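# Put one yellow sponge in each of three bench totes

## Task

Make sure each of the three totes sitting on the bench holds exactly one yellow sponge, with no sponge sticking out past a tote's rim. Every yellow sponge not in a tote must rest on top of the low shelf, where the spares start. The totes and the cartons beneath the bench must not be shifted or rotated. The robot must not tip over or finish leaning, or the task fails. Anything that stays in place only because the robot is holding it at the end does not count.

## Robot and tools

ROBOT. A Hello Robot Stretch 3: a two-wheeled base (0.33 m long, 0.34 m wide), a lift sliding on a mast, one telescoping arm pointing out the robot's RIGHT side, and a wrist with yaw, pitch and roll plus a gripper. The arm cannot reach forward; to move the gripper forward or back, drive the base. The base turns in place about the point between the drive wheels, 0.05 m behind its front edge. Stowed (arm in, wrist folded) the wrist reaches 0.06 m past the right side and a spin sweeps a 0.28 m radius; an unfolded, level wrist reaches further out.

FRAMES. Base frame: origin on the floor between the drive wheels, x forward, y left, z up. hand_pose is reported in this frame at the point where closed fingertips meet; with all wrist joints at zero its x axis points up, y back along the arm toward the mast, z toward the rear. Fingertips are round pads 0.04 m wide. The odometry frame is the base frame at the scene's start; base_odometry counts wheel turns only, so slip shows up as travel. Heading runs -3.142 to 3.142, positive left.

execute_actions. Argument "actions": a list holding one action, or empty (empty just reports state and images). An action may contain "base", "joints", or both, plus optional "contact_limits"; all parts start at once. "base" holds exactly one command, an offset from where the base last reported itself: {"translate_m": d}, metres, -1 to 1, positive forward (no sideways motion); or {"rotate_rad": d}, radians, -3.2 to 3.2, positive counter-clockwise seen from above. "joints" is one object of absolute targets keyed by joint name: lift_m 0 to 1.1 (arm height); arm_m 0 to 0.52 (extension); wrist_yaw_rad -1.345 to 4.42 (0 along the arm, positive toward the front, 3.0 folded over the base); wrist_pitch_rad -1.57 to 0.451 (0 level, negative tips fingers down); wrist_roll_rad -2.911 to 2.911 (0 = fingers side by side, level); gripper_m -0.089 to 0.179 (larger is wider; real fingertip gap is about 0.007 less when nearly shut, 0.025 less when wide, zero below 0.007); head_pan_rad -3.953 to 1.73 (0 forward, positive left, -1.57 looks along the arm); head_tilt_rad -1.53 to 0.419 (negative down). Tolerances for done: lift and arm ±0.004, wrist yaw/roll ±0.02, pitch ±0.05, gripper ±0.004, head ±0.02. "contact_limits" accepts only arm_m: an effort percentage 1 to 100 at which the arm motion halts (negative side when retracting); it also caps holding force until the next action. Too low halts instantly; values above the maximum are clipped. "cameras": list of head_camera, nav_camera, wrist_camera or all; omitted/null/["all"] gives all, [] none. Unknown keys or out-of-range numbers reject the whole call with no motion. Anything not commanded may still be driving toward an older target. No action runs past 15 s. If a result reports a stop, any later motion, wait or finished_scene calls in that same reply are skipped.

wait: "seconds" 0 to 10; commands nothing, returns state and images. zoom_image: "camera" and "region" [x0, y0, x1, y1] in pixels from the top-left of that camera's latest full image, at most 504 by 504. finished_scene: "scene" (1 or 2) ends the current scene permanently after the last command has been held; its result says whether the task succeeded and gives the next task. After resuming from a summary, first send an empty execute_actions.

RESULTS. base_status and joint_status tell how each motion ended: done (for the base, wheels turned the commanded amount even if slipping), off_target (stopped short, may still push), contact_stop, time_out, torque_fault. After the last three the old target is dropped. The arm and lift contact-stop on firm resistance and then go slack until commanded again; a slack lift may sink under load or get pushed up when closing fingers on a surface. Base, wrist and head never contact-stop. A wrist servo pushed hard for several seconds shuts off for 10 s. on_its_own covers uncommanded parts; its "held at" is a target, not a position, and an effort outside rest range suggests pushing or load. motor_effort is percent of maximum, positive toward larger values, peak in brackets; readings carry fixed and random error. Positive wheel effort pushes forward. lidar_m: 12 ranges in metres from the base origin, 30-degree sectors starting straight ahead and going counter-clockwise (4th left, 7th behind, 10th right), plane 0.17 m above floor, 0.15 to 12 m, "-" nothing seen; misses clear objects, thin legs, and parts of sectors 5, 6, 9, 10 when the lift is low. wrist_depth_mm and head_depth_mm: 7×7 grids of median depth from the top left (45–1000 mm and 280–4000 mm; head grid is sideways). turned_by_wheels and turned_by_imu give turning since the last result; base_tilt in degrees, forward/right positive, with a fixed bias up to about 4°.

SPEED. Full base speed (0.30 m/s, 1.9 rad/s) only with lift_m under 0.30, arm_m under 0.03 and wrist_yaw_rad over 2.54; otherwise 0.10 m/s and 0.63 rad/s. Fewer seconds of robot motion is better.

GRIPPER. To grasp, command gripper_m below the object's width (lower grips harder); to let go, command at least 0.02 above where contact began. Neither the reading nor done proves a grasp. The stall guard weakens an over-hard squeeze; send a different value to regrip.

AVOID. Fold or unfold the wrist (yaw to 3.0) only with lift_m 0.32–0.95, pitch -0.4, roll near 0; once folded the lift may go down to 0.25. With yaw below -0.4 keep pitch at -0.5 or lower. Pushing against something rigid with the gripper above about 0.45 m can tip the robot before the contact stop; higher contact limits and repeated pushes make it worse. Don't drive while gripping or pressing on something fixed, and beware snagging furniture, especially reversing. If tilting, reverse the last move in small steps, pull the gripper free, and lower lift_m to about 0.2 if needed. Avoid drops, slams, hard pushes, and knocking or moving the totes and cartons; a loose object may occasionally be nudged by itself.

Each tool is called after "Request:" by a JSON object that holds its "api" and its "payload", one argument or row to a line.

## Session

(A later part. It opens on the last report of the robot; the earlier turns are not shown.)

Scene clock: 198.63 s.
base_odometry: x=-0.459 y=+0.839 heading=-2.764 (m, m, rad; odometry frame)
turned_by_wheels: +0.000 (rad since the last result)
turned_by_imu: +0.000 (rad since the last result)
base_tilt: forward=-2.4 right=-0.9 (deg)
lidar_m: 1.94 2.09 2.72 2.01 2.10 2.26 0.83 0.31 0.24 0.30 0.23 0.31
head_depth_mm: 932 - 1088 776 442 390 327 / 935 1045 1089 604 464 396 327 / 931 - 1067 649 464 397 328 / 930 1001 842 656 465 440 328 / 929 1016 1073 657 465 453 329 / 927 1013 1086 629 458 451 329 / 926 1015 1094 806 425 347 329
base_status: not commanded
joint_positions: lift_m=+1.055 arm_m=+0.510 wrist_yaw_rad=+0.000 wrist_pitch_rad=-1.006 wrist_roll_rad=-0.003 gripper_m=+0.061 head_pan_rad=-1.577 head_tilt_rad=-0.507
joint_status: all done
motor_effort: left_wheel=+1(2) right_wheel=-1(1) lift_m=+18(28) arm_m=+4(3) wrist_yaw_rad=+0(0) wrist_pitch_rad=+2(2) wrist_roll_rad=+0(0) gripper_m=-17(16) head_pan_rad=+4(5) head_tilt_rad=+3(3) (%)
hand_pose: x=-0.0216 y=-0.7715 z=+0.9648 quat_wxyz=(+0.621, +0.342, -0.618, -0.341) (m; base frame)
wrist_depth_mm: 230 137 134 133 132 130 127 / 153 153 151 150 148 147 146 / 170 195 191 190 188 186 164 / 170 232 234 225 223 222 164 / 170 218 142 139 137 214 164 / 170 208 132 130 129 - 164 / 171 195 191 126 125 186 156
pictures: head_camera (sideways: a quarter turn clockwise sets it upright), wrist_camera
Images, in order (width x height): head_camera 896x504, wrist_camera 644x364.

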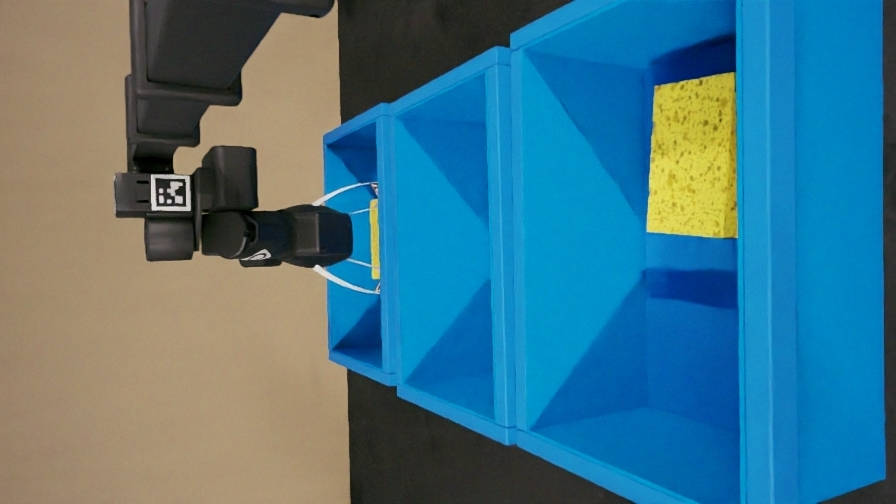

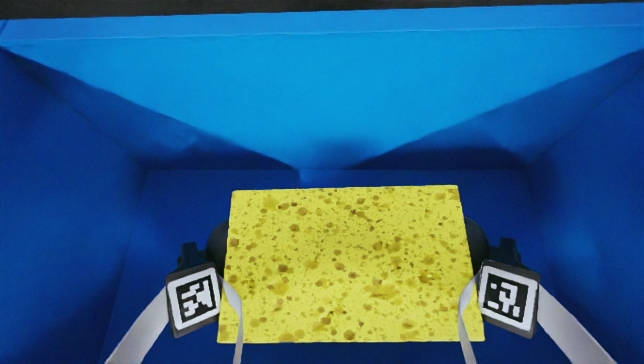

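Request:
{"api": "execute_actions", "payload": {
  "actions": [
    {"joints":{"lift_m":1.032,"arm_m":0.517}}
  ],
  "cameras": ["head_camera"]
}}

Request:
{"api": "execute_actions", "payload": {
  "actions": [
    {"joints":{"gripper_m":0.15}}
  ],
  "cameras": []
}}

Request:
{"api": "execute_actions", "payload": {
  "actions": [
    {"joints":{"lift_m":1.1}}
  ],
  "cameras": []
}}

Request:
{"api": "execute_actions", "payload": {
  "actions": [
    {"joints":{"arm_m":0.47}}
  ],
  "cameras": ["wrist_camera"]
}}

Request:
{"api": "execute_actions", "payload": {
  "actions": [
    {"joints":{"arm_m":0.45,"wrist_pitch_rad":-0.4}}
  ],
  "cameras": []
}}

Request:
{"api": "execute_actions", "payload": {
  "actions": [
    {"base":{"translate_m":1},"joints":{"arm_m":0.0}}
  ],
  "cameras": []
}}

Request:
{"api": "execute_actions", "payload": {
  "actions": [
    {"base":{"translate_m":0.4},"joints":{"wrist_pitch_rad":-1,"lift_m":0.85,"gripper_m":0.179}}
  ],
  "cameras": []
}}

Request:
{"api": "execute_actions", "payload": {
  "actions": [
    {"base":{"rotate_rad":1.56},"joints":{"head_tilt_rad":-0.8}}
  ],
  "cameras": []
}}

Request:
{"api": "execute_actions", "payload": {
  "actions": [
    {"base":{"translate_m":0.71},"joints":{"arm_m":0.38,"wrist_yaw_rad":0.45,"lift_m":0.8}}
  ]
}}

Scene clock: 218.73 s.
base_odometry: x=-0.459 y=+0.839 heading=-2.764 (m, m, rad; odometry frame)
turned_by_wheels: +0.000 (rad since the last result)
turned_by_imu: +0.000 (rad since the last result)
base_tilt: forward=-2.3 right=-1.0 (deg)
lidar_m: 1.94 2.09 2.71 2.01 2.10 2.25 0.83 0.31 0.24 0.30 0.23 0.31
head_depth_mm: 935 992 1075 777 443 390 327 / 931 994 1089 604 464 396 328 / 931 - 972 649 464 396 328 / 932 999 962 658 464 438 329 / 931 1013 1070 657 465 453 329 / 930 1012 1087 629 457 452 329 / 925 1012 1091 801 424 346 329
base_status: not commanded
joint_positions: lift_m=+1.032 arm_m=+0.517 wrist_yaw_rad=+0.000 wrist_pitch_rad=-1.006 wrist_roll_rad=-0.003 gripper_m=+0.061 head_pan_rad=-1.577 head_tilt_rad=-0.507
joint_status: all done
motor_effort: left_wheel=+1(1) right_wheel=-1(1) lift_m=+18(18) arm_m=+4(4) wrist_yaw_rad=+0(0) wrist_pitch_rad=+2(2) wrist_roll_rad=+0(0) gripper_m=-17(16) head_pan_rad=+5(5) head_tilt_rad=+3(3) (%)
hand_pose: x=-0.0216 y=-0.7785 z=+0.9417 quat_wxyz=(+0.621, +0.342, -0.618, -0.341) (m; base frame)
wrist_depth_mm: 118 117 116 115 115 114 113 / 143 142 141 139 138 137 136 / 167 181 178 177 174 173 156 / 171 211 211 208 205 202 164 / 171 198 143 139 137 190 165 / 170 188 132 131 130 - 164 / 170 176 170 126 125 165 157
pictures: head_camera (sideways: a quarter turn clockwise sets it upright)
Images, in order (width x height): head_camera 896x504.

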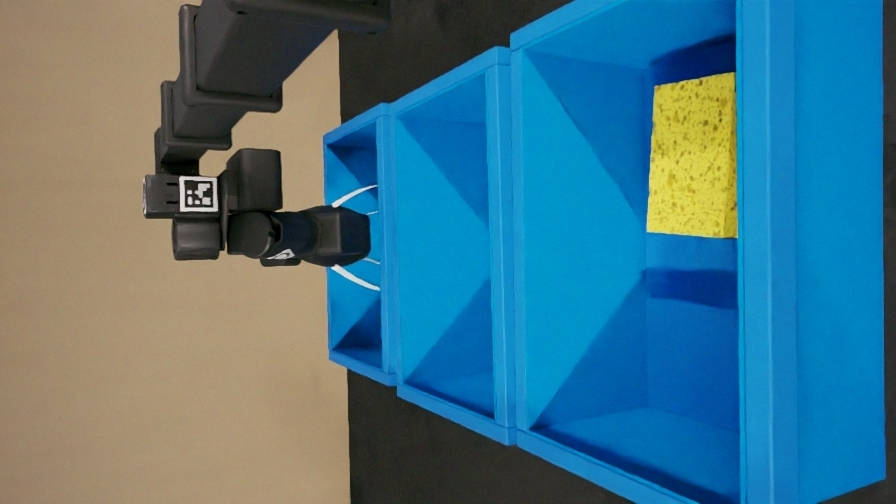

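Scene clock: 220.13 s.
base_odometry: x=-0.459 y=+0.839 heading=-2.764 (m, m, rad; odometry frame)
turned_by_wheels: +0.000 (rad since the last result)
turned_by_imu: +0.000 (rad since the last result)
base_tilt: forward=-2.2 right=-0.9 (deg)
lidar_m: 1.94 2.09 2.71 2.01 2.10 2.25 0.83 0.31 0.24 0.30 0.23 0.31
head_depth_mm: 935 993 1076 776 441 389 327 / 931 993 1091 604 463 395 327 / 931 - 966 649 464 397 328 / 932 996 850 656 464 440 329 / 929 1013 1067 656 465 454 328 / 926 1011 1083 629 458 453 329 / 925 1013 1091 802 424 347 330
base_status: not commanded
joint_positions: lift_m=+1.032 arm_m=+0.517 wrist_yaw_rad=+0.000 wrist_pitch_rad=-1.006 wrist_roll_rad=-0.003 gripper_m=+0.150 head_pan_rad=-1.577 head_tilt_rad=-0.507
joint_status: all done
motor_effort: left_wheel=+1(1) right_wheel=-1(1) lift_m=+18(18) arm_m=+3(3) wrist_yaw_rad=+0(1) wrist_pitch_rad=+2(2) wrist_roll_rad=+0(0) gripper_m=+1(83) head_pan_rad=+5(5) head_tilt_rad=+3(3) (%)
hand_pose: x=-0.0216 y=-0.7785 z=+0.9417 quat_wxyz=(+0.621, +0.342, -0.618, -0.341) (m; base frame)
wrist_depth_mm: 118 117 116 115 114 114 113 / 143 142 141 140 139 137 136 / 166 181 178 177 175 173 157 / 170 210 211 209 204 203 164 / 170 200 193 148 146 192 164 / 172 191 163 139 137 176 149 / 166 174 170 133 132 167 163
pictures: none
No camera images: the call's "cameras" was empty. Leave "cameras" out to get every camera's image.

Scene clock: 221.57 s.
base_odometry: x=-0.459 y=+0.839 heading=-2.764 (m, m, rad; odometry frame)
turned_by_wheels: +0.000 (rad since the last result)
turned_by_imu: +0.000 (rad since the last result)
base_tilt: forward=-2.4 right=-1.0 (deg)
lidar_m: 1.93 2.10 2.71 2.01 2.10 2.26 0.83 0.31 0.24 0.30 0.23 0.31
head_depth_mm: - 1028 1091 778 442 389 327 / 911 1018 1092 603 464 396 327 / 914 1045 1072 650 464 397 328 / 918 1005 852 656 465 439 329 / 926 1015 1071 656 465 453 329 / 929 1020 1088 630 457 452 330 / 929 1010 1093 801 425 346 329
base_status: not commanded
joint_positions: lift_m=+1.099 arm_m=+0.517 wrist_yaw_rad=+0.000 wrist_pitch_rad=-1.006 wrist_roll_rad=-0.003 gripper_m=+0.150 head_pan_rad=-1.577 head_tilt_rad=-0.507
joint_status: all done
motor_effort: left_wheel=+1(1) right_wheel=-1(1) lift_m=+33(34) arm_m=+3(4) wrist_yaw_rad=+0(0) wrist_pitch_rad=+2(2) wrist_roll_rad=+1(0) gripper_m=+1(1) head_pan_rad=+5(5) head_tilt_rad=+3(3) (%)
hand_pose: x=-0.0216 y=-0.7785 z=+1.0082 quat_wxyz=(+0.621, +0.342, -0.618, -0.341) (m; base frame)
wrist_depth_mm: 384 378 371 362 357 347 343 / 349 342 341 332 327 322 316 / 177 179 179 177 176 173 162 / 175 218 244 239 236 221 164 / 171 218 266 263 257 255 165 / 170 205 249 203 205 242 150 / 167 233 234 195 227 225 164
pictures: none
No camera images: the call's "cameras" was empty. Leave "cameras" out to get every camera's image.

Scene clock: 223.00 s.
base_odometry: x=-0.459 y=+0.839 heading=-2.764 (m, m, rad; odometry frame)
turned_by_wheels: +0.000 (rad since the last result)
turned_by_imu: +0.000 (rad since the last result)
base_tilt: forward=-2.3 right=-0.9 (deg)
lidar_m: 1.94 2.09 2.71 2.01 2.10 2.26 0.83 0.31 0.24 0.30 0.23 0.31
head_depth_mm: - 1026 1096 777 443 389 326 / 909 1016 1083 604 464 396 327 / 910 1044 1072 648 465 397 328 / 921 1010 838 658 465 439 328 / 929 1015 1069 655 465 453 329 / 929 1015 1085 629 457 453 329 / 930 1010 1097 802 425 346 329
base_status: not commanded
joint_positions: lift_m=+1.099 arm_m=+0.470 wrist_yaw_rad=+0.000 wrist_pitch_rad=-1.006 wrist_roll_rad=-0.003 gripper_m=+0.150 head_pan_rad=-1.577 head_tilt_rad=-0.507
joint_status: all done
motor_effort: left_wheel=+1(1) right_wheel=-1(1) lift_m=+33(33) arm_m=-2(3) wrist_yaw_rad=+0(0) wrist_pitch_rad=+2(2) wrist_roll_rad=+0(0) gripper_m=+1(2) head_pan_rad=+5(5) head_tilt_rad=+3(3) (%)
hand_pose: x=-0.0216 y=-0.7320 z=+1.0082 quat_wxyz=(+0.621, +0.342, -0.618, -0.341) (m; base frame)
wrist_depth_mm: 384 380 369 364 358 185 335 / 346 205 210 207 207 203 183 / 184 233 267 262 260 236 164 / 175 233 288 232 273 255 164 / 171 219 267 217 220 254 164 / 171 206 251 245 245 241 149 / 168 232 237 233 230 227 163
pictures: wrist_camera
Images, in order (width x height): wrist_camera 644x364.

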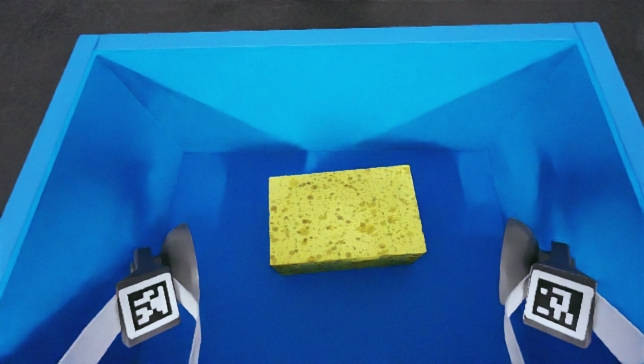

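Scene clock: 224.13 s.
base_odometry: x=-0.459 y=+0.839 heading=-2.764 (m, m, rad; odometry frame)
turned_by_wheels: +0.000 (rad since the last result)
turned_by_imu: +0.000 (rad since the last result)
base_tilt: forward=-2.4 right=-0.9 (deg)
lidar_m: 1.94 2.09 2.71 2.01 2.10 2.26 0.83 0.31 0.24 0.30 0.23 0.32
head_depth_mm: - 1023 1088 776 443 390 327 / 911 1021 1083 604 464 396 327 / 911 - 1076 650 463 398 328 / 919 - 852 656 465 438 329 / 931 1013 1070 657 465 453 329 / 933 1012 1082 628 457 452 329 / 928 1014 1092 801 424 347 330
base_status: not commanded
joint_positions: lift_m=+1.099 arm_m=+0.450 wrist_yaw_rad=+0.000 wrist_pitch_rad=-0.421 wrist_roll_rad=-0.003 gripper_m=+0.150 head_pan_rad=-1.577 head_tilt_rad=-0.507
joint_status: all done
motor_effort: left_wheel=+1(1) right_wheel=-2(0) lift_m=+33(33) arm_m=-2(2) wrist_yaw_rad=+0(0) wrist_pitch_rad=+8(9) wrist_roll_rad=+0(0) gripper_m=+0(0) head_pan_rad=+4(5) head_tilt_rad=+3(3) (%)
hand_pose: x=-0.0214 y=-0.8192 z=+1.1108 quat_wxyz=(+0.693, +0.148, -0.690, -0.148) (m; base frame)
wrist_depth_mm: 419 418 409 403 403 398 393 / 456 454 451 442 431 427 424 / 505 499 487 480 475 469 460 / 567 547 537 528 521 519 508 / 505 511 483 481 464 484 459 / 415 429 405 397 392 390 391 / 360 243 250 243 239 229 311
pictures: none
No camera images: the call's "cameras" was empty. Leave "cameras" out to get every camera's image.

Scene clock: 235.53 s.
base_odometry: x=-1.389 y=+0.470 heading=-2.764 (m, m, rad; odometry frame)
turned_by_wheels: +0.000 (rad since the last result)
turned_by_imu: -0.005 (rad since the last result)
base_tilt: forward=-2.2 right=-1.1 (deg)
lidar_m: 0.95 1.23 1.69 2.07 2.07 2.89 0.87 0.32 0.27 0.67 1.19 1.38
head_depth_mm: - - - - - - 365 / - - - - - - 956 / - - - - - - 1239 / 940 1011 - 1233 1428 1506 1271 / 938 1024 1121 1212 1405 1517 1273 / 932 1019 1127 1232 1398 1517 1280 / 934 1026 1118 1245 1394 1506 1284
base_status: done
joint_positions: lift_m=+1.099 arm_m=+0.000 wrist_yaw_rad=+0.000 wrist_pitch_rad=-0.420 wrist_roll_rad=-0.003 gripper_m=+0.150 head_pan_rad=-1.577 head_tilt_rad=-0.507
joint_status: all done
motor_effort: left_wheel=+2(4) right_wheel=-2(2) lift_m=+33(33) arm_m=-2(2) wrist_yaw_rad=+0(1) wrist_pitch_rad=+7(7) wrist_roll_rad=+0(0) gripper_m=+0(0) head_pan_rad=+5(5) head_tilt_rad=+3(3) (%)
hand_pose: x=-0.0214 y=-0.3694 z=+1.1110 quat_wxyz=(+0.693, +0.148, -0.690, -0.147) (m; base frame)
wrist_depth_mm: 894 872 875 846 839 832 822 / 957 916 913 955 900 907 883 / - - - - 785 763 742 / - - - - 590 573 569 / - - - - 497 492 459 / - - - - 425 390 391 / - - - - 358 333 323
pictures: none
No camera images: the call's "cameras" was empty. Leave "cameras" out to get every camera's image.

Scene clock: 240.83 s.
base_odometry: x=-1.760 y=+0.323 heading=-2.764 (m, m, rad; odometry frame)
turned_by_wheels: +0.000 (rad since the last result)
turned_by_imu: -0.002 (rad since the last result)
base_tilt: forward=-2.4 right=-0.9 (deg)
lidar_m: 0.78 0.57 0.96 2.60 2.53 2.87 0.88 0.57 0.81 1.15 1.20 0.96
head_depth_mm: 953 1034 1137 1255 1406 1480 1320 / 942 1024 1126 1254 1416 1520 1297 / 942 1025 1133 1261 1417 1522 1336 / 938 1024 1129 1255 1407 1518 1301 / 940 1024 1127 1252 1411 1515 1274 / 939 1020 1124 1243 1408 1513 1277 / 935 1019 1119 1246 1402 1500 1278
base_status: done
joint_positions: lift_m=+0.850 arm_m=+0.000 wrist_yaw_rad=+0.000 wrist_pitch_rad=-1.005 wrist_roll_rad=-0.003 gripper_m=+0.179 head_pan_rad=-1.577 head_tilt_rad=-0.507
joint_status: all done
motor_effort: left_wheel=+2(5) right_wheel=-2(2) lift_m=+18(27) arm_m=-2(2) wrist_yaw_rad=+0(0) wrist_pitch_rad=+2(8) wrist_roll_rad=+0(0) gripper_m=+1(85) head_pan_rad=+4(4) head_tilt_rad=+3(3) (%)
hand_pose: x=-0.0216 y=-0.2623 z=+0.7599 quat_wxyz=(+0.621, +0.341, -0.618, -0.340) (m; base frame)
wrist_depth_mm: - - - - - - 906 / - - - - - - 814 / - - - - - - 770 / - - - - - - 726 / - 993 997 995 947 976 683 / 970 - 908 943 910 888 - / 921 861 864 859 857 867 817
pictures: none
No camera images: the call's "cameras" was empty. Leave "cameras" out to get every camera's image.

Scene clock: 244.27 s.
base_odometry: x=-1.760 y=+0.323 heading=-1.204 (m, m, rad; odometry frame)
turned_by_wheels: +1.560 (rad since the last result)
turned_by_imu: +1.566 (rad since the last result)
base_tilt: forward=-2.3 right=-0.9 (deg)
lidar_m: 2.59 2.20 2.85 1.06 0.71 0.80 1.15 1.19 0.96 0.81 0.57 0.96
head_depth_mm: 778 893 1051 1263 1455 - - / 775 886 1042 1265 1456 - - / 773 883 1041 1256 1458 - - / 760 869 1032 1246 1465 1315 1104 / 772 882 1027 1238 1437 1292 1123 / 768 877 1026 1003 974 1207 1128 / 769 876 1025 953 1031 1220 1134
base_status: done
joint_positions: lift_m=+0.850 arm_m=+0.000 wrist_yaw_rad=+0.000 wrist_pitch_rad=-1.005 wrist_roll_rad=-0.003 gripper_m=+0.179 head_pan_rad=-1.577 head_tilt_rad=-0.790
joint_status: all done
motor_effort: left_wheel=-1(4) right_wheel=+2(5) lift_m=+18(18) arm_m=-2(2) wrist_yaw_rad=+0(0) wrist_pitch_rad=+2(2) wrist_roll_rad=+0(0) gripper_m=+0(0) head_pan_rad=+4(4) head_tilt_rad=-5(22) (%)
hand_pose: x=-0.0216 y=-0.2623 z=+0.7599 quat_wxyz=(+0.621, +0.341, -0.618, -0.340) (m; base frame)
wrist_depth_mm: 473 464 711 848 872 858 836 / 446 440 710 - - - - / 745 717 719 - - - - / 940 958 940 - - - 986 / - - 992 - 967 937 951 / 950 - 926 941 910 886 - / 916 858 868 856 855 868 814
pictures: none
No camera images: the call's "cameras" was empty. Leave "cameras" out to get every camera's image.

Scene clock: 252.73 s.
base_odometry: x=-1.506 y=-0.340 heading=-1.204 (m, m, rad; odometry frame)
turned_by_wheels: +0.000 (rad since the last result)
turned_by_imu: -0.005 (rad since the last result)
base_tilt: forward=-2.2 right=-0.9 (deg)
lidar_m: 1.89 1.59 1.82 3.54 1.39 1.09 1.86 1.33 0.72 0.53 0.96 0.87
head_depth_mm: 780 889 1043 970 - - 1113 / 777 887 1001 913 1043 1221 1118 / 773 883 - 942 1023 1215 1127 / 772 882 980 879 1027 1206 1122 / 771 876 1022 952 907 1208 1125 / 763 873 1023 951 1027 1216 1129 / 766 872 1019 955 1032 1214 1136
base_status: done
joint_positions: lift_m=+0.800 arm_m=+0.380 wrist_yaw_rad=+0.449 wrist_pitch_rad=-1.006 wrist_roll_rad=-0.003 gripper_m=+0.179 head_pan_rad=-1.577 head_tilt_rad=-0.790
joint_status: all done
motor_effort: left_wheel=-1(1) right_wheel=+1(6) lift_m=+18(21) arm_m=+3(3) wrist_yaw_rad=+1(2) wrist_pitch_rad=+2(2) wrist_roll_rad=+0(0) gripper_m=+1(1) head_pan_rad=+5(5) head_tilt_rad=-4(4) (%)
hand_pose: x=+0.0291 y=-0.6301 z=+0.7098 quat_wxyz=(+0.681, +0.470, -0.527, -0.194) (m; base frame)
wrist_depth_mm: 368 389 374 369 364 336 297 / 347 353 352 341 336 329 329 / 329 328 318 315 311 305 298 / 306 301 298 293 290 285 279 / 285 282 277 226 263 267 265 / 578 - 259 213 213 250 - / 850 252 244 240 237 236 230
pictures: head_camera (sideways: a quarter turn clockwise sets it upright), nav_camera (sideways: a quarter turn counterclockwise sets it upright), wrist_camera
Images, in order (width x height): head_camera 896x504, nav_camera 672x504, wrist_camera 644x364.

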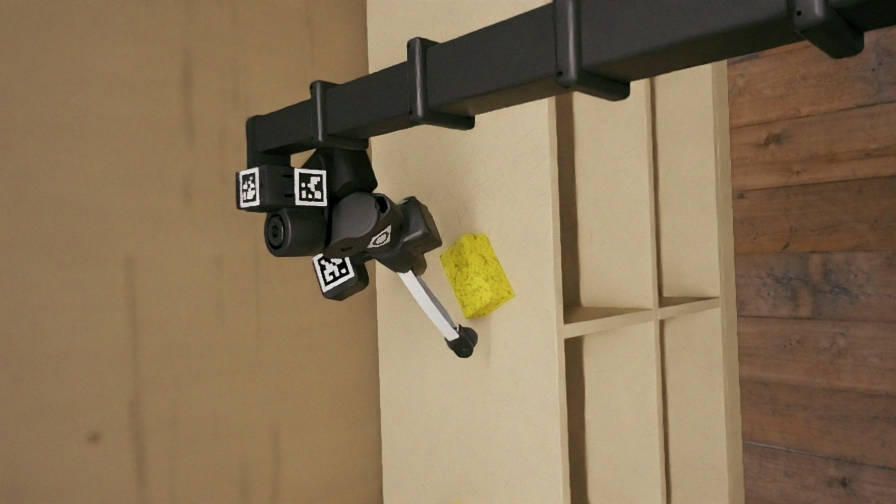

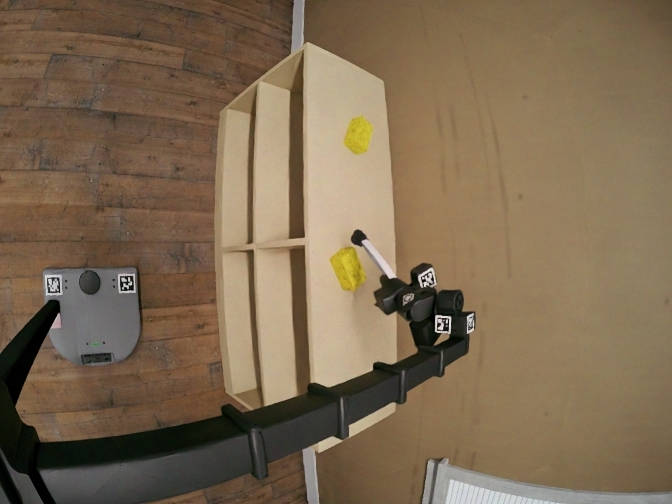

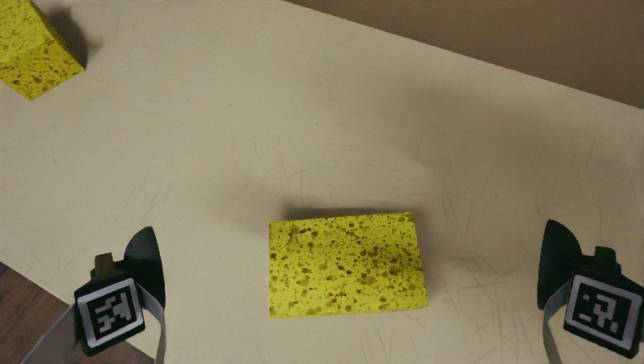

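Request:
{"api": "execute_actions", "payload": {
  "actions": [
    {"joints":{"arm_m":0.393,"wrist_yaw_rad":0.49,"lift_m":0.717}}
  ],
  "cameras": ["wrist_camera"]
}}

Request:
{"api": "execute_actions", "payload": {
  "actions": [
    {"joints":{"gripper_m":0.06}}
  ],
  "cameras": []
}}

Request:
{"api": "execute_actions", "payload": {
  "actions": [
    {"base":{"rotate_rad":-1.19},"joints":{"lift_m":1.0}}
  ],
  "cameras": ["wrist_camera"]
}}

Request:
{"api": "execute_actions", "payload": {
  "actions": [
    {"base":{"translate_m":-1},"joints":{"lift_m":1.1,"wrist_yaw_rad":0,"wrist_pitch_rad":-0.3,"head_tilt_rad":-0.5}}
  ],
  "cameras": []
}}

Request:
{"api": "execute_actions", "payload": {
  "actions": [
    {"base":{"translate_m":-0.495}}
  ],
  "cameras": []
}}

Request:
{"api": "execute_actions", "payload": {
  "actions": [
    {"base":{"rotate_rad":-0.37}}
  ]
}}

Scene clock: 267.17 s.
base_odometry: x=-1.506 y=-0.340 heading=-1.204 (m, m, rad; odometry frame)
turned_by_wheels: +0.000 (rad since the last result)
turned_by_imu: +0.000 (rad since the last result)
base_tilt: forward=-2.5 right=-1.0 (deg)
lidar_m: 1.89 1.59 1.82 3.52 1.40 1.09 1.86 1.32 0.72 0.53 0.96 0.87
head_depth_mm: 780 892 1042 934 1039 - - / 775 887 1030 967 - 1212 1116 / 774 886 991 914 1018 1210 1119 / 772 881 1003 868 1024 1205 1123 / 768 878 1026 946 908 1205 1128 / 767 875 1021 949 1027 1214 1131 / 763 872 1015 954 1030 1219 1128
base_status: not commanded
joint_positions: lift_m=+0.717 arm_m=+0.393 wrist_yaw_rad=+0.488 wrist_pitch_rad=-1.006 wrist_roll_rad=-0.003 gripper_m=+0.179 head_pan_rad=-1.577 head_tilt_rad=-0.790
joint_status: all done
motor_effort: left_wheel=-1(1) right_wheel=+2(2) lift_m=+18(19) arm_m=+4(4) wrist_yaw_rad=+1(2) wrist_pitch_rad=+2(2) wrist_roll_rad=+0(1) gripper_m=+1(1) head_pan_rad=+4(5) head_tilt_rad=-5(4) (%)
hand_pose: x=+0.0332 y=-0.6410 z=+0.6268 quat_wxyz=(+0.685, +0.481, -0.518, -0.181) (m; base frame)
wrist_depth_mm: 271 263 259 253 249 245 239 / 244 242 236 233 229 224 221 / 226 221 220 214 212 207 205 / 209 207 203 199 196 195 192 / 196 194 145 140 138 182 180 / 184 - 136 132 130 169 - / - 167 164 161 159 160 157
pictures: wrist_camera
Images, in order (width x height): wrist_camera 644x364.

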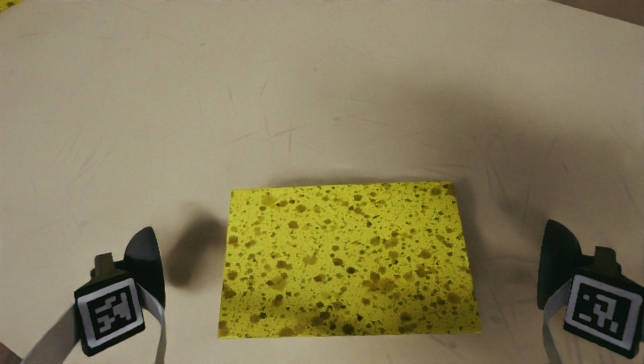

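Scene clock: 268.83 s.
base_odometry: x=-1.506 y=-0.340 heading=-1.204 (m, m, rad; odometry frame)
turned_by_wheels: +0.000 (rad since the last result)
turned_by_imu: +0.000 (rad since the last result)
base_tilt: forward=-2.3 right=-0.8 (deg)
lidar_m: 1.89 1.59 1.82 3.53 1.40 1.09 1.86 1.32 0.71 0.53 0.95 0.87
head_depth_mm: 781 894 1045 942 1039 - - / 775 885 1026 972 - 1215 1116 / 773 884 985 914 1017 1207 1122 / 773 883 1004 875 1024 1205 1123 / 769 880 1027 945 909 1206 1124 / 764 876 1023 950 1028 1215 1132 / 764 871 1016 956 1033 1217 1132
base_status: not commanded
joint_positions: lift_m=+0.717 arm_m=+0.393 wrist_yaw_rad=+0.488 wrist_pitch_rad=-1.006 wrist_roll_rad=-0.003 gripper_m=+0.061 head_pan_rad=-1.577 head_tilt_rad=-0.790
joint_status: all done
motor_effort: left_wheel=-1(1) right_wheel=+2(1) lift_m=+18(18) arm_m=+3(3) wrist_yaw_rad=+1(2) wrist_pitch_rad=+2(2) wrist_roll_rad=+0(0) gripper_m=-16(91) head_pan_rad=+5(5) head_tilt_rad=-4(4) (%)
hand_pose: x=+0.0332 y=-0.6410 z=+0.6268 quat_wxyz=(+0.685, +0.481, -0.517, -0.181) (m; base frame)
wrist_depth_mm: 267 263 259 255 247 244 240 / 245 242 236 233 228 225 220 / 226 221 219 214 212 208 205 / 209 207 203 200 197 195 192 / 195 193 142 139 138 183 180 / 182 181 133 131 129 - 168 / 171 169 163 127 159 159 159
pictures: none
No camera images: the call's "cameras" was empty. Leave "cameras" out to get every camera's image.

Scene clock: 272.23 s.
base_odometry: x=-1.506 y=-0.340 heading=-2.394 (m, m, rad; odometry frame)
turned_by_wheels: -1.190 (rad since the last result)
turned_by_imu: -1.195 (rad since the last result)
base_tilt: forward=-2.4 right=-1.0 (deg)
lidar_m: 0.53 0.87 1.89 1.59 1.60 3.52 1.60 1.09 1.43 1.57 0.72 0.92
head_depth_mm: - 1778 1984 1780 1482 1267 1117 / - 1779 2025 1785 1488 1267 1120 / - 1893 2106 1791 1493 1277 1119 / 1692 - 2024 1813 1491 1280 1125 / 1730 1949 2007 1815 1498 1281 1124 / 1456 1611 1755 1754 1492 1255 1129 / 1261 1345 1464 1539 1050 1186 1107
base_status: done
joint_positions: lift_m=+1.000 arm_m=+0.393 wrist_yaw_rad=+0.488 wrist_pitch_rad=-1.006 wrist_roll_rad=-0.003 gripper_m=+0.061 head_pan_rad=-1.577 head_tilt_rad=-0.790
joint_status: all done
motor_effort: left_wheel=+2(5) right_wheel=-1(4) lift_m=+33(33) arm_m=+3(3) wrist_yaw_rad=+1(2) wrist_pitch_rad=+2(2) wrist_roll_rad=+1(0) gripper_m=-18(18) head_pan_rad=+5(4) head_tilt_rad=-4(4) (%)
hand_pose: x=+0.0332 y=-0.6410 z=+0.9090 quat_wxyz=(+0.685, +0.481, -0.517, -0.180) (m; base frame)
wrist_depth_mm: 585 683 820 - - - - / 628 771 975 - - - - / 585 605 - - - - - / 542 539 - - - - - / 512 516 143 139 137 - - / 477 748 133 131 129 - - / 708 943 - 127 960 976 956
pictures: wrist_camera
Images, in order (width x height): wrist_camera 644x364.

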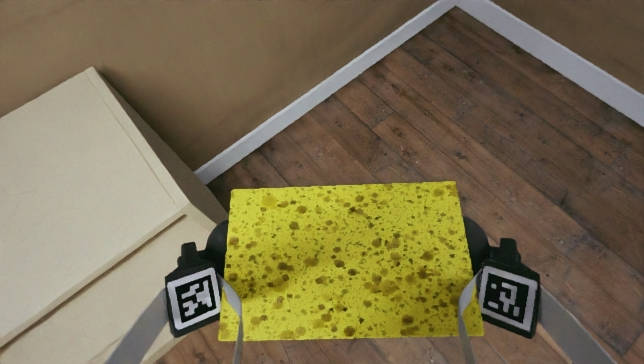

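Scene clock: 283.57 s.
base_odometry: x=-0.773 y=+0.340 heading=-2.394 (m, m, rad; odometry frame)
turned_by_wheels: +0.000 (rad since the last result)
turned_by_imu: +0.006 (rad since the last result)
base_tilt: forward=-2.3 right=-0.9 (deg)
lidar_m: 1.53 2.33 1.65 1.67 2.09 2.63 0.97 0.63 0.58 0.58 1.87 1.46
head_depth_mm: - 1302 1212 774 667 1481 1202 / 1197 1328 1226 777 1369 1328 1204 / 1239 - 1231 781 1423 1217 1008 / 1308 - 1144 787 1814 1257 1037 / 1363 1493 1665 796 863 992 1118 / 1417 1573 1737 1891 1894 1538 1279 / 1485 1632 1814 2077 1984 1545 1279
base_status: done
joint_positions: lift_m=+1.099 arm_m=+0.393 wrist_yaw_rad=+0.002 wrist_pitch_rad=-0.322 wrist_roll_rad=-0.003 gripper_m=+0.061 head_pan_rad=-1.577 head_tilt_rad=-0.507
joint_status: all done
motor_effort: left_wheel=+2(1) right_wheel=-1(5) lift_m=+33(36) arm_m=+3(3) wrist_yaw_rad=-1(2) wrist_pitch_rad=+8(7) wrist_roll_rad=+0(1) gripper_m=-18(17) head_pan_rad=+5(5) head_tilt_rad=+3(22) (%)
hand_pose: x=-0.0211 y=-0.7731 z=+1.1334 quat_wxyz=(+0.699, +0.115, -0.696, -0.113) (m; base frame)
wrist_depth_mm: - - - 929 816 740 659 / - - - 978 885 794 715 / - - - - 894 852 761 / - - - - 713 700 683 / - - 143 140 137 555 534 / - - 133 131 129 - 437 / - - 359 127 349 355 362
pictures: none
No camera images: the call's "cameras" was empty. Leave "cameras" out to get every camera's image.

Scene clock: 289.77 s.
base_odometry: x=-0.410 y=+0.677 heading=-2.394 (m, m, rad; odometry frame)
turned_by_wheels: +0.000 (rad since the last result)
turned_by_imu: +0.003 (rad since the last result)
base_tilt: forward=-2.3 right=-0.9 (deg)
lidar_m: 2.02 2.65 1.84 1.86 2.68 2.16 0.69 0.43 0.40 0.40 0.49 2.31
head_depth_mm: - 1135 926 590 442 467 1199 / 1047 1166 1132 608 464 497 1208 / 1085 - 1227 711 486 1109 1006 / 1144 - 1145 788 575 1181 1008 / 1196 1314 1253 794 579 1339 1218 / 1237 1374 1269 798 605 1217 1140 / 1297 1447 1279 802 634 1231 1020
base_status: done
joint_positions: lift_m=+1.099 arm_m=+0.393 wrist_yaw_rad=+0.002 wrist_pitch_rad=-0.322 wrist_roll_rad=-0.003 gripper_m=+0.061 head_pan_rad=-1.577 head_tilt_rad=-0.507
joint_status: not commanded
motor_effort: left_wheel=+1(2) right_wheel=-1(4) lift_m=+33(33) arm_m=+3(3) wrist_yaw_rad=-1(1) wrist_pitch_rad=+8(8) wrist_roll_rad=+0(0) gripper_m=-17(17) head_pan_rad=+5(5) head_tilt_rad=+3(3) (%)
hand_pose: x=-0.0211 y=-0.7731 z=+1.1334 quat_wxyz=(+0.699, +0.115, -0.696, -0.113) (m; base frame)
wrist_depth_mm: - 953 827 717 634 588 537 / - - 872 780 697 619 567 / - - 960 840 739 657 598 / - - 763 737 732 666 618 / 616 590 143 140 138 541 376 / 479 473 132 131 129 - 392 / 394 388 364 127 352 353 239
pictures: none
No camera images: the call's "cameras" was empty. Leave "cameras" out to get every camera's image.

Scene clock: 291.60 s.
base_odometry: x=-0.410 y=+0.677 heading=-2.764 (m, m, rad; odometry frame)
turned_by_wheels: -0.370 (rad since the last result)
turned_by_imu: -0.371 (rad since the last result)
base_tilt: forward=-2.3 right=-0.9 (deg)
lidar_m: 2.31 2.02 2.54 1.84 1.92 2.22 2.17 0.55 0.40 0.40 0.41 0.66
head_depth_mm: - 1189 1210 773 490 1109 1007 / 1054 1172 1220 607 473 1114 1001 / 1053 - 880 615 473 1115 1126 / 1064 - 799 621 474 1185 1239 / 1081 1167 975 622 475 1115 1011 / 1076 1166 1245 620 474 548 1016 / 1075 1173 1233 804 584 545 1255
base_status: done
joint_positions: lift_m=+1.099 arm_m=+0.393 wrist_yaw_rad=+0.001 wrist_pitch_rad=-0.322 wrist_roll_rad=-0.003 gripper_m=+0.061 head_pan_rad=-1.577 head_tilt_rad=-0.507
joint_status: not commanded
motor_effort: left_wheel=+2(6) right_wheel=-1(6) lift_m=+33(33) arm_m=+3(3) wrist_yaw_rad=+0(1) wrist_pitch_rad=+8(8) wrist_roll_rad=+0(1) gripper_m=-17(16) head_pan_rad=+5(5) head_tilt_rad=+3(3) (%)
hand_pose: x=-0.0213 y=-0.7731 z=+1.1334 quat_wxyz=(+0.699, +0.114, -0.697, -0.113) (m; base frame)
wrist_depth_mm: 645 640 631 625 618 606 593 / 689 678 659 662 650 642 637 / 755 739 723 732 701 684 691 / 801 781 734 741 728 702 689 / 599 576 143 139 137 540 531 / 472 473 133 131 129 - 434 / 399 375 235 127 227 225 366
pictures: head_camera (sideways: a quarter turn clockwise sets it upright), nav_camera (sideways: a quarter turn counterclockwise sets it upright), wrist_camera
Images, in order (width x height): head_camera 896x504, nav_camera 672x504, wrist_camera 644x364.

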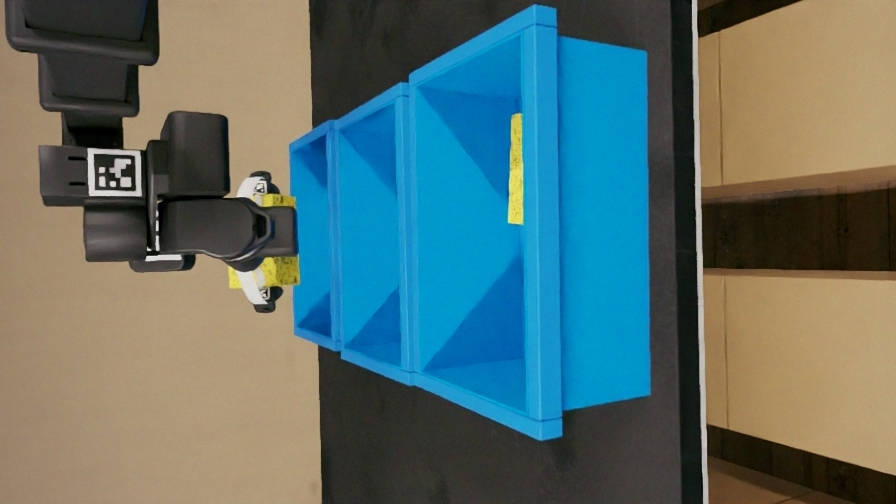

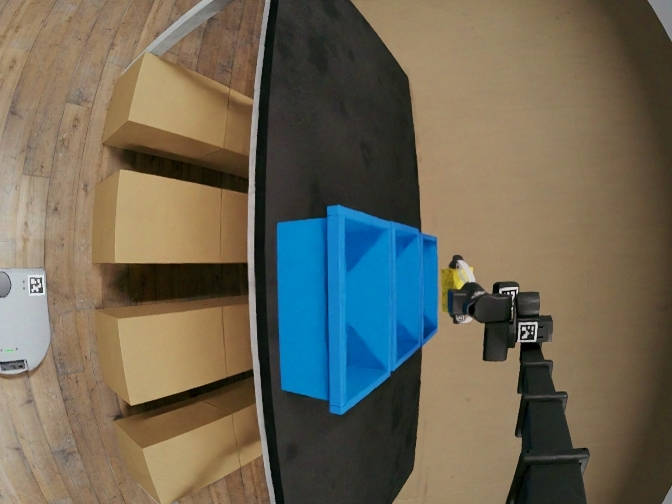

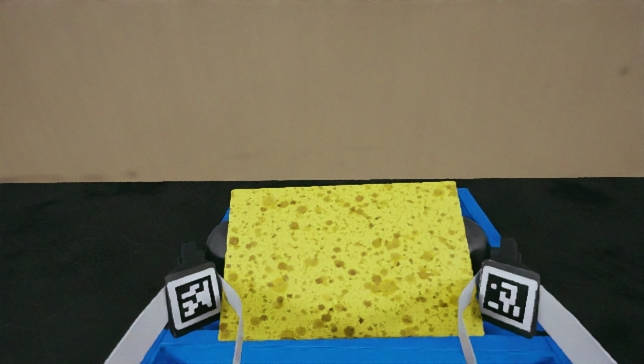

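Arm offset about −0.043 from before.

Request:
{"api": "execute_actions", "payload": {
  "actions": [
    {"base":{"translate_m":-0.015},"joints":{"arm_m":0.42,"wrist_pitch_rad":-0.8}}
  ],
  "cameras": []
}}

Request:
{"api": "execute_actions", "payload": {
  "actions": [
    {"joints":{"arm_m":0.472,"wrist_pitch_rad":-1}}
  ],
  "cameras": ["wrist_camera"]
}}

Request:
{"api": "execute_actions", "payload": {
  "actions": [
    {"joints":{"lift_m":1.03}}
  ],
  "cameras": []
}}

Request:
{"api": "execute_actions", "payload": {
  "actions": [
    {"joints":{"gripper_m":0.15}}
  ],
  "cameras": []
}}

Request:
{"api": "execute_actions", "payload": {
  "actions": [
    {"joints":{"lift_m":1.1,"arm_m":0.45,"head_pan_rad":-0.6}}
  ]
}}

Scene clock: 302.53 s.
base_odometry: x=-0.396 y=+0.682 heading=-2.764 (m, m, rad; odometry frame)
turned_by_wheels: +0.000 (rad since the last result)
turned_by_imu: +0.000 (rad since the last result)
base_tilt: forward=-2.4 right=-0.9 (deg)
lidar_m: 2.32 2.04 2.54 1.84 1.93 2.21 2.14 0.67 0.40 0.40 0.41 0.67
head_depth_mm: - 1190 1210 775 532 1109 999 / 1055 1178 1220 606 472 1109 1004 / 1053 1208 898 615 472 1113 1057 / 1062 1159 690 621 473 1260 1239 / 1078 1168 957 621 473 1120 1012 / 1071 1168 1232 613 474 548 1013 / 1074 1172 1231 800 563 547 1190
base_status: done
joint_positions: lift_m=+1.099 arm_m=+0.420 wrist_yaw_rad=+0.001 wrist_pitch_rad=-0.808 wrist_roll_rad=-0.003 gripper_m=+0.061 head_pan_rad=-1.577 head_tilt_rad=-0.507
joint_status: all done
motor_effort: left_wheel=+2(3) right_wheel=-1(5) lift_m=+33(33) arm_m=+3(3) wrist_yaw_rad=+0(1) wrist_pitch_rad=+3(9) wrist_roll_rad=+0(0) gripper_m=-17(18) head_pan_rad=+5(4) head_tilt_rad=+3(3) (%)
hand_pose: x=-0.0215 y=-0.7243 z=+1.0356 quat_wxyz=(+0.651, +0.279, -0.649, -0.278) (m; base frame)
wrist_depth_mm: 564 534 365 372 369 339 478 / 473 440 381 368 406 257 416 / 405 238 233 229 225 220 369 / 361 226 227 214 210 218 319 / 191 240 142 139 137 227 175 / 181 226 133 131 129 - 157 / 177 227 249 127 241 226 150
pictures: none
No camera images: the call's "cameras" was empty. Leave "cameras" out to get every camera's image.

Scene clock: 304.03 s.
base_odometry: x=-0.396 y=+0.682 heading=-2.764 (m, m, rad; odometry frame)
turned_by_wheels: +0.000 (rad since the last result)
turned_by_imu: +0.000 (rad since the last result)
base_tilt: forward=-2.2 right=-1.0 (deg)
lidar_m: 2.32 2.03 2.54 1.84 1.92 2.20 2.14 0.67 0.40 0.40 0.41 0.67
head_depth_mm: - 1177 1204 776 530 1111 999 / 1054 1175 1217 606 472 1114 1009 / 1052 1203 949 614 471 1114 1058 / 1060 1166 756 621 473 1258 1240 / 1075 1176 976 619 474 1124 1011 / 1073 1178 1234 613 474 547 1008 / 1075 1165 1226 804 564 546 1199
base_status: not commanded
joint_positions: lift_m=+1.099 arm_m=+0.472 wrist_yaw_rad=+0.001 wrist_pitch_rad=-1.005 wrist_roll_rad=-0.003 gripper_m=+0.061 head_pan_rad=-1.577 head_tilt_rad=-0.507
joint_status: all done
motor_effort: left_wheel=+2(2) right_wheel=-1(1) lift_m=+33(33) arm_m=+4(4) wrist_yaw_rad=+0(0) wrist_pitch_rad=+2(5) wrist_roll_rad=+0(0) gripper_m=-17(17) head_pan_rad=+5(5) head_tilt_rad=+3(3) (%)
hand_pose: x=-0.0215 y=-0.7338 z=+1.0083 quat_wxyz=(+0.621, +0.341, -0.618, -0.340) (m; base frame)
wrist_depth_mm: 389 231 354 297 346 236 193 / 346 191 187 185 183 181 180 / 177 175 172 169 167 164 161 / 178 218 216 199 198 211 156 / 178 243 142 139 137 226 157 / 178 227 133 131 129 - 157 / 178 228 230 127 225 223 149
pictures: wrist_camera
Images, in order (width x height): wrist_camera 644x364.

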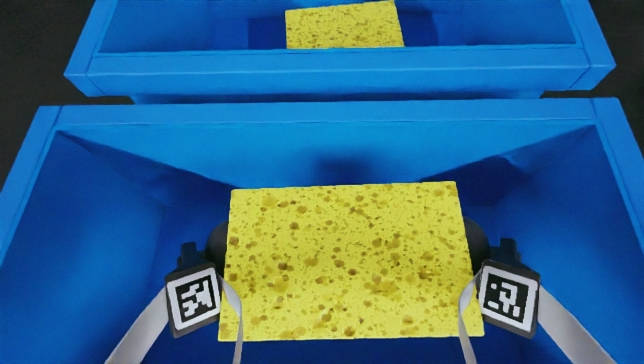

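Scene clock: 305.50 s.
base_odometry: x=-0.396 y=+0.682 heading=-2.764 (m, m, rad; odometry frame)
turned_by_wheels: +0.000 (rad since the last result)
turned_by_imu: +0.000 (rad since the last result)
base_tilt: forward=-2.4 right=-0.9 (deg)
lidar_m: 2.32 2.03 2.54 1.84 1.92 2.20 2.14 0.67 0.40 0.40 0.41 0.67
head_depth_mm: 1075 1144 1050 774 530 1112 1001 / 1078 1148 1131 605 471 1110 1004 / 1076 1143 799 616 472 1118 1052 / 1077 1159 975 622 472 1259 1242 / 1073 1174 944 621 473 1119 1010 / 1068 1171 1231 614 474 549 1008 / 1072 1171 1233 802 564 547 1196
base_status: not commanded
joint_positions: lift_m=+1.030 arm_m=+0.472 wrist_yaw_rad=+0.001 wrist_pitch_rad=-1.006 wrist_roll_rad=-0.003 gripper_m=+0.061 head_pan_rad=-1.577 head_tilt_rad=-0.507
joint_status: all done
motor_effort: left_wheel=+2(1) right_wheel=-1(1) lift_m=+18(26) arm_m=+4(3) wrist_yaw_rad=-1(1) wrist_pitch_rad=+2(2) wrist_roll_rad=+0(0) gripper_m=-17(18) head_pan_rad=+5(5) head_tilt_rad=+3(3) (%)
hand_pose: x=-0.0215 y=-0.7336 z=+0.9398 quat_wxyz=(+0.621, +0.342, -0.618, -0.340) (m; base frame)
wrist_depth_mm: 111 111 110 110 109 108 108 / 136 135 134 133 131 130 129 / 166 171 169 168 167 165 149 / 178 210 207 200 197 197 156 / 178 199 143 139 137 189 156 / 177 187 132 131 130 - 156 / 173 174 168 127 164 164 149
pictures: none
No camera images: the call's "cameras" was empty. Leave "cameras" out to get every camera's image.

Scene clock: 306.90 s.
base_odometry: x=-0.396 y=+0.682 heading=-2.764 (m, m, rad; odometry frame)
turned_by_wheels: +0.000 (rad since the last result)
turned_by_imu: +0.000 (rad since the last result)
base_tilt: forward=-2.4 right=-0.9 (deg)
lidar_m: 2.32 2.03 2.54 1.84 1.92 2.21 2.15 0.67 0.40 0.40 0.40 0.67
head_depth_mm: 1076 1149 1040 775 531 1108 1001 / 1076 1144 1136 605 471 1113 1003 / 1078 1147 801 616 472 1117 1057 / 1074 1157 975 620 473 1256 1240 / 1076 1166 944 620 473 1114 1007 / 1074 1171 1230 614 475 547 1017 / 1072 1167 1232 803 562 546 1196
base_status: not commanded
joint_positions: lift_m=+1.030 arm_m=+0.472 wrist_yaw_rad=+0.001 wrist_pitch_rad=-1.006 wrist_roll_rad=-0.003 gripper_m=+0.150 head_pan_rad=-1.577 head_tilt_rad=-0.507
joint_status: all done
motor_effort: left_wheel=+2(2) right_wheel=-1(2) lift_m=+18(18) arm_m=+3(4) wrist_yaw_rad=+0(0) wrist_pitch_rad=+2(2) wrist_roll_rad=+0(1) gripper_m=+1(84) head_pan_rad=+5(4) head_tilt_rad=+3(3) (%)
hand_pose: x=-0.0215 y=-0.7336 z=+0.9398 quat_wxyz=(+0.621, +0.342, -0.618, -0.340) (m; base frame)
wrist_depth_mm: 112 111 110 110 109 108 107 / 136 134 134 133 132 131 129 / 166 172 170 168 166 165 149 / 177 209 206 202 198 197 156 / 178 199 191 147 144 188 156 / 178 188 161 138 135 173 142 / 173 173 168 133 165 165 156
pictures: none
No camera images: the call's "cameras" was empty. Leave "cameras" out to get every camera's image.

Scene clock: 308.37 s.
base_odometry: x=-0.396 y=+0.682 heading=-2.764 (m, m, rad; odometry frame)
turned_by_wheels: +0.000 (rad since the last result)
turned_by_imu: +0.000 (rad since the last result)
base_tilt: forward=-2.4 right=-0.8 (deg)
lidar_m: 2.33 2.04 2.53 1.84 1.93 2.21 2.15 0.67 0.40 0.40 0.40 0.67
head_depth_mm: 1348 1435 1207 775 570 1327 999 / 1484 1602 1219 780 620 1244 1237 / 1673 1816 1842 784 1805 1220 1155 / 1895 2079 2199 828 1936 1219 1150 / 2150 2387 2567 1001 1219 1416 1277 / 2067 2221 2432 2560 1976 1553 1276 / 1966 2100 2249 2431 1961 1557 1285
base_status: not commanded
joint_positions: lift_m=+1.099 arm_m=+0.450 wrist_yaw_rad=+0.001 wrist_pitch_rad=-1.006 wrist_roll_rad=-0.003 gripper_m=+0.150 head_pan_rad=-0.607 head_tilt_rad=-0.507
joint_status: all done
motor_effort: left_wheel=+2(2) right_wheel=-2(2) lift_m=+33(36) arm_m=-2(2) wrist_yaw_rad=+0(1) wrist_pitch_rad=+2(2) wrist_roll_rad=+1(0) gripper_m=-1(1) head_pan_rad=+5(60) head_tilt_rad=+2(3) (%)
hand_pose: x=-0.0215 y=-0.7121 z=+1.0082 quat_wxyz=(+0.621, +0.342, -0.618, -0.340) (m; base frame)
wrist_depth_mm: 383 201 197 193 190 188 329 / 348 183 181 179 176 173 176 / 184 210 210 208 205 203 164 / 178 243 279 266 270 242 156 / 179 228 267 216 221 253 156 / 179 212 249 206 239 241 142 / 173 234 236 235 232 225 156
pictures: head_camera (sideways: a quarter turn clockwise sets it upright), nav_camera (sideways: a quarter turn counterclockwise sets it upright), wrist_camera
Images, in order (width x height): head_camera 896x504, nav_camera 672x504, wrist_camera 644x364.

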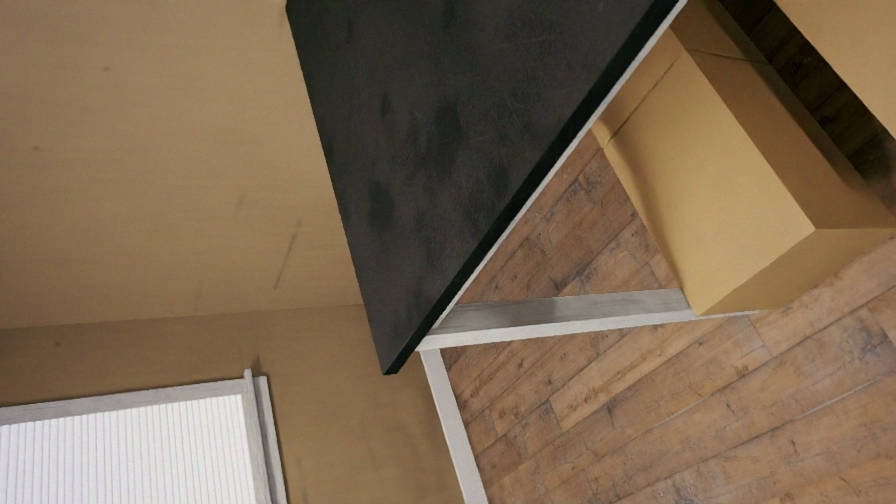

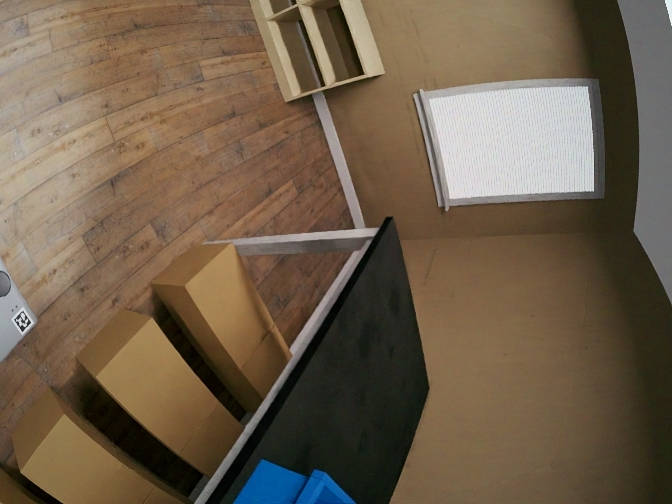

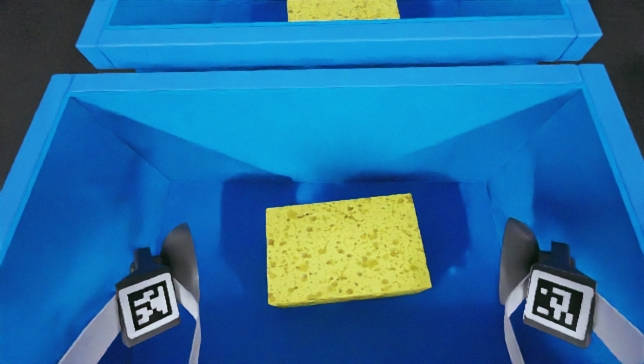

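Request:
{"api": "execute_actions", "payload": {
  "actions": [
    {"joints":{"arm_m":0.4,"wrist_pitch_rad":-0.75,"head_pan_rad":1.1}}
  ]
}}

Scene clock: 313.43 s.
base_odometry: x=-0.396 y=+0.682 heading=-2.764 (m, m, rad; odometry frame)
turned_by_wheels: +0.000 (rad since the last result)
turned_by_imu: +0.000 (rad since the last result)
base_tilt: forward=-2.4 right=-1.0 (deg)
lidar_m: 2.32 2.03 2.54 1.84 1.93 2.20 2.15 0.67 0.40 0.40 0.40 0.67
head_depth_mm: 2662 2836 3068 2606 1924 1520 1265 / 2527 2826 3078 2644 1949 1523 1255 / 2408 2621 2905 2630 1953 1530 1268 / 2279 2493 2724 2656 1935 1539 1274 / 2184 2384 2613 2690 1959 1537 1269 / 2109 2249 2360 2035 1972 1542 1271 / 2024 2123 1749 1901 1968 1551 1282
base_status: not commanded
joint_positions: lift_m=+1.099 arm_m=+0.400 wrist_yaw_rad=+0.001 wrist_pitch_rad=-0.767 wrist_roll_rad=-0.003 gripper_m=+0.150 head_pan_rad=+1.093 head_tilt_rad=-0.507
joint_status: all done
motor_effort: left_wheel=+1(2) right_wheel=-1(1) lift_m=+33(33) arm_m=-2(2) wrist_yaw_rad=+0(0) wrist_pitch_rad=+6(8) wrist_roll_rad=+0(0) gripper_m=+2(2) head_pan_rad=+5(63) head_tilt_rad=+3(3) (%)
hand_pose: x=-0.0214 y=-0.7131 z=+1.0424 quat_wxyz=(+0.657, +0.265, -0.654, -0.264) (m; base frame)
wrist_depth_mm: 616 600 380 383 375 514 534 / 513 489 422 424 412 308 448 / 434 258 252 246 243 237 387 / 382 238 254 250 246 228 335 / 324 224 307 298 295 267 186 / 181 213 289 240 247 271 161 / 172 256 263 227 251 247 158
pictures: head_camera (sideways: a quarter turn clockwise sets it upright), nav_camera (sideways: a quarter turn counterclockwise sets it upright), wrist_camera
Images, in order (width x height): head_camera 896x504, nav_camera 672x504, wrist_camera 644x364.

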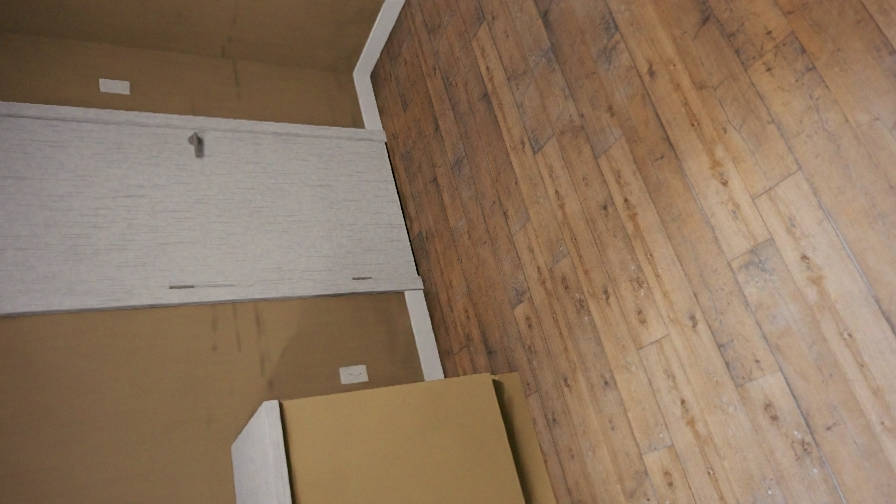

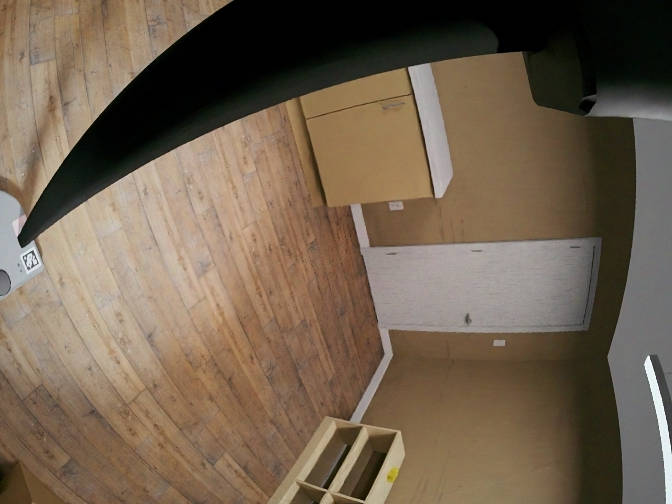

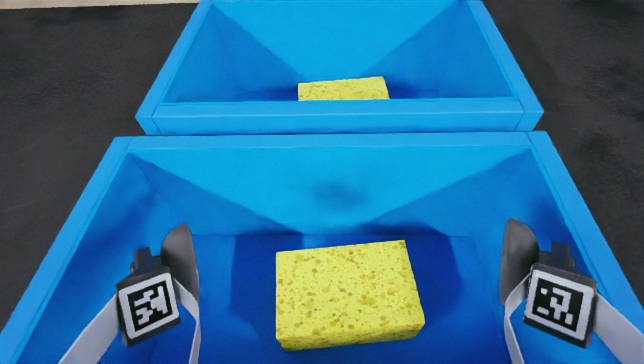

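Request:
{"api": "finished_scene", "payload": {
  "scene": 1
}}

The scene is finished: the task was done.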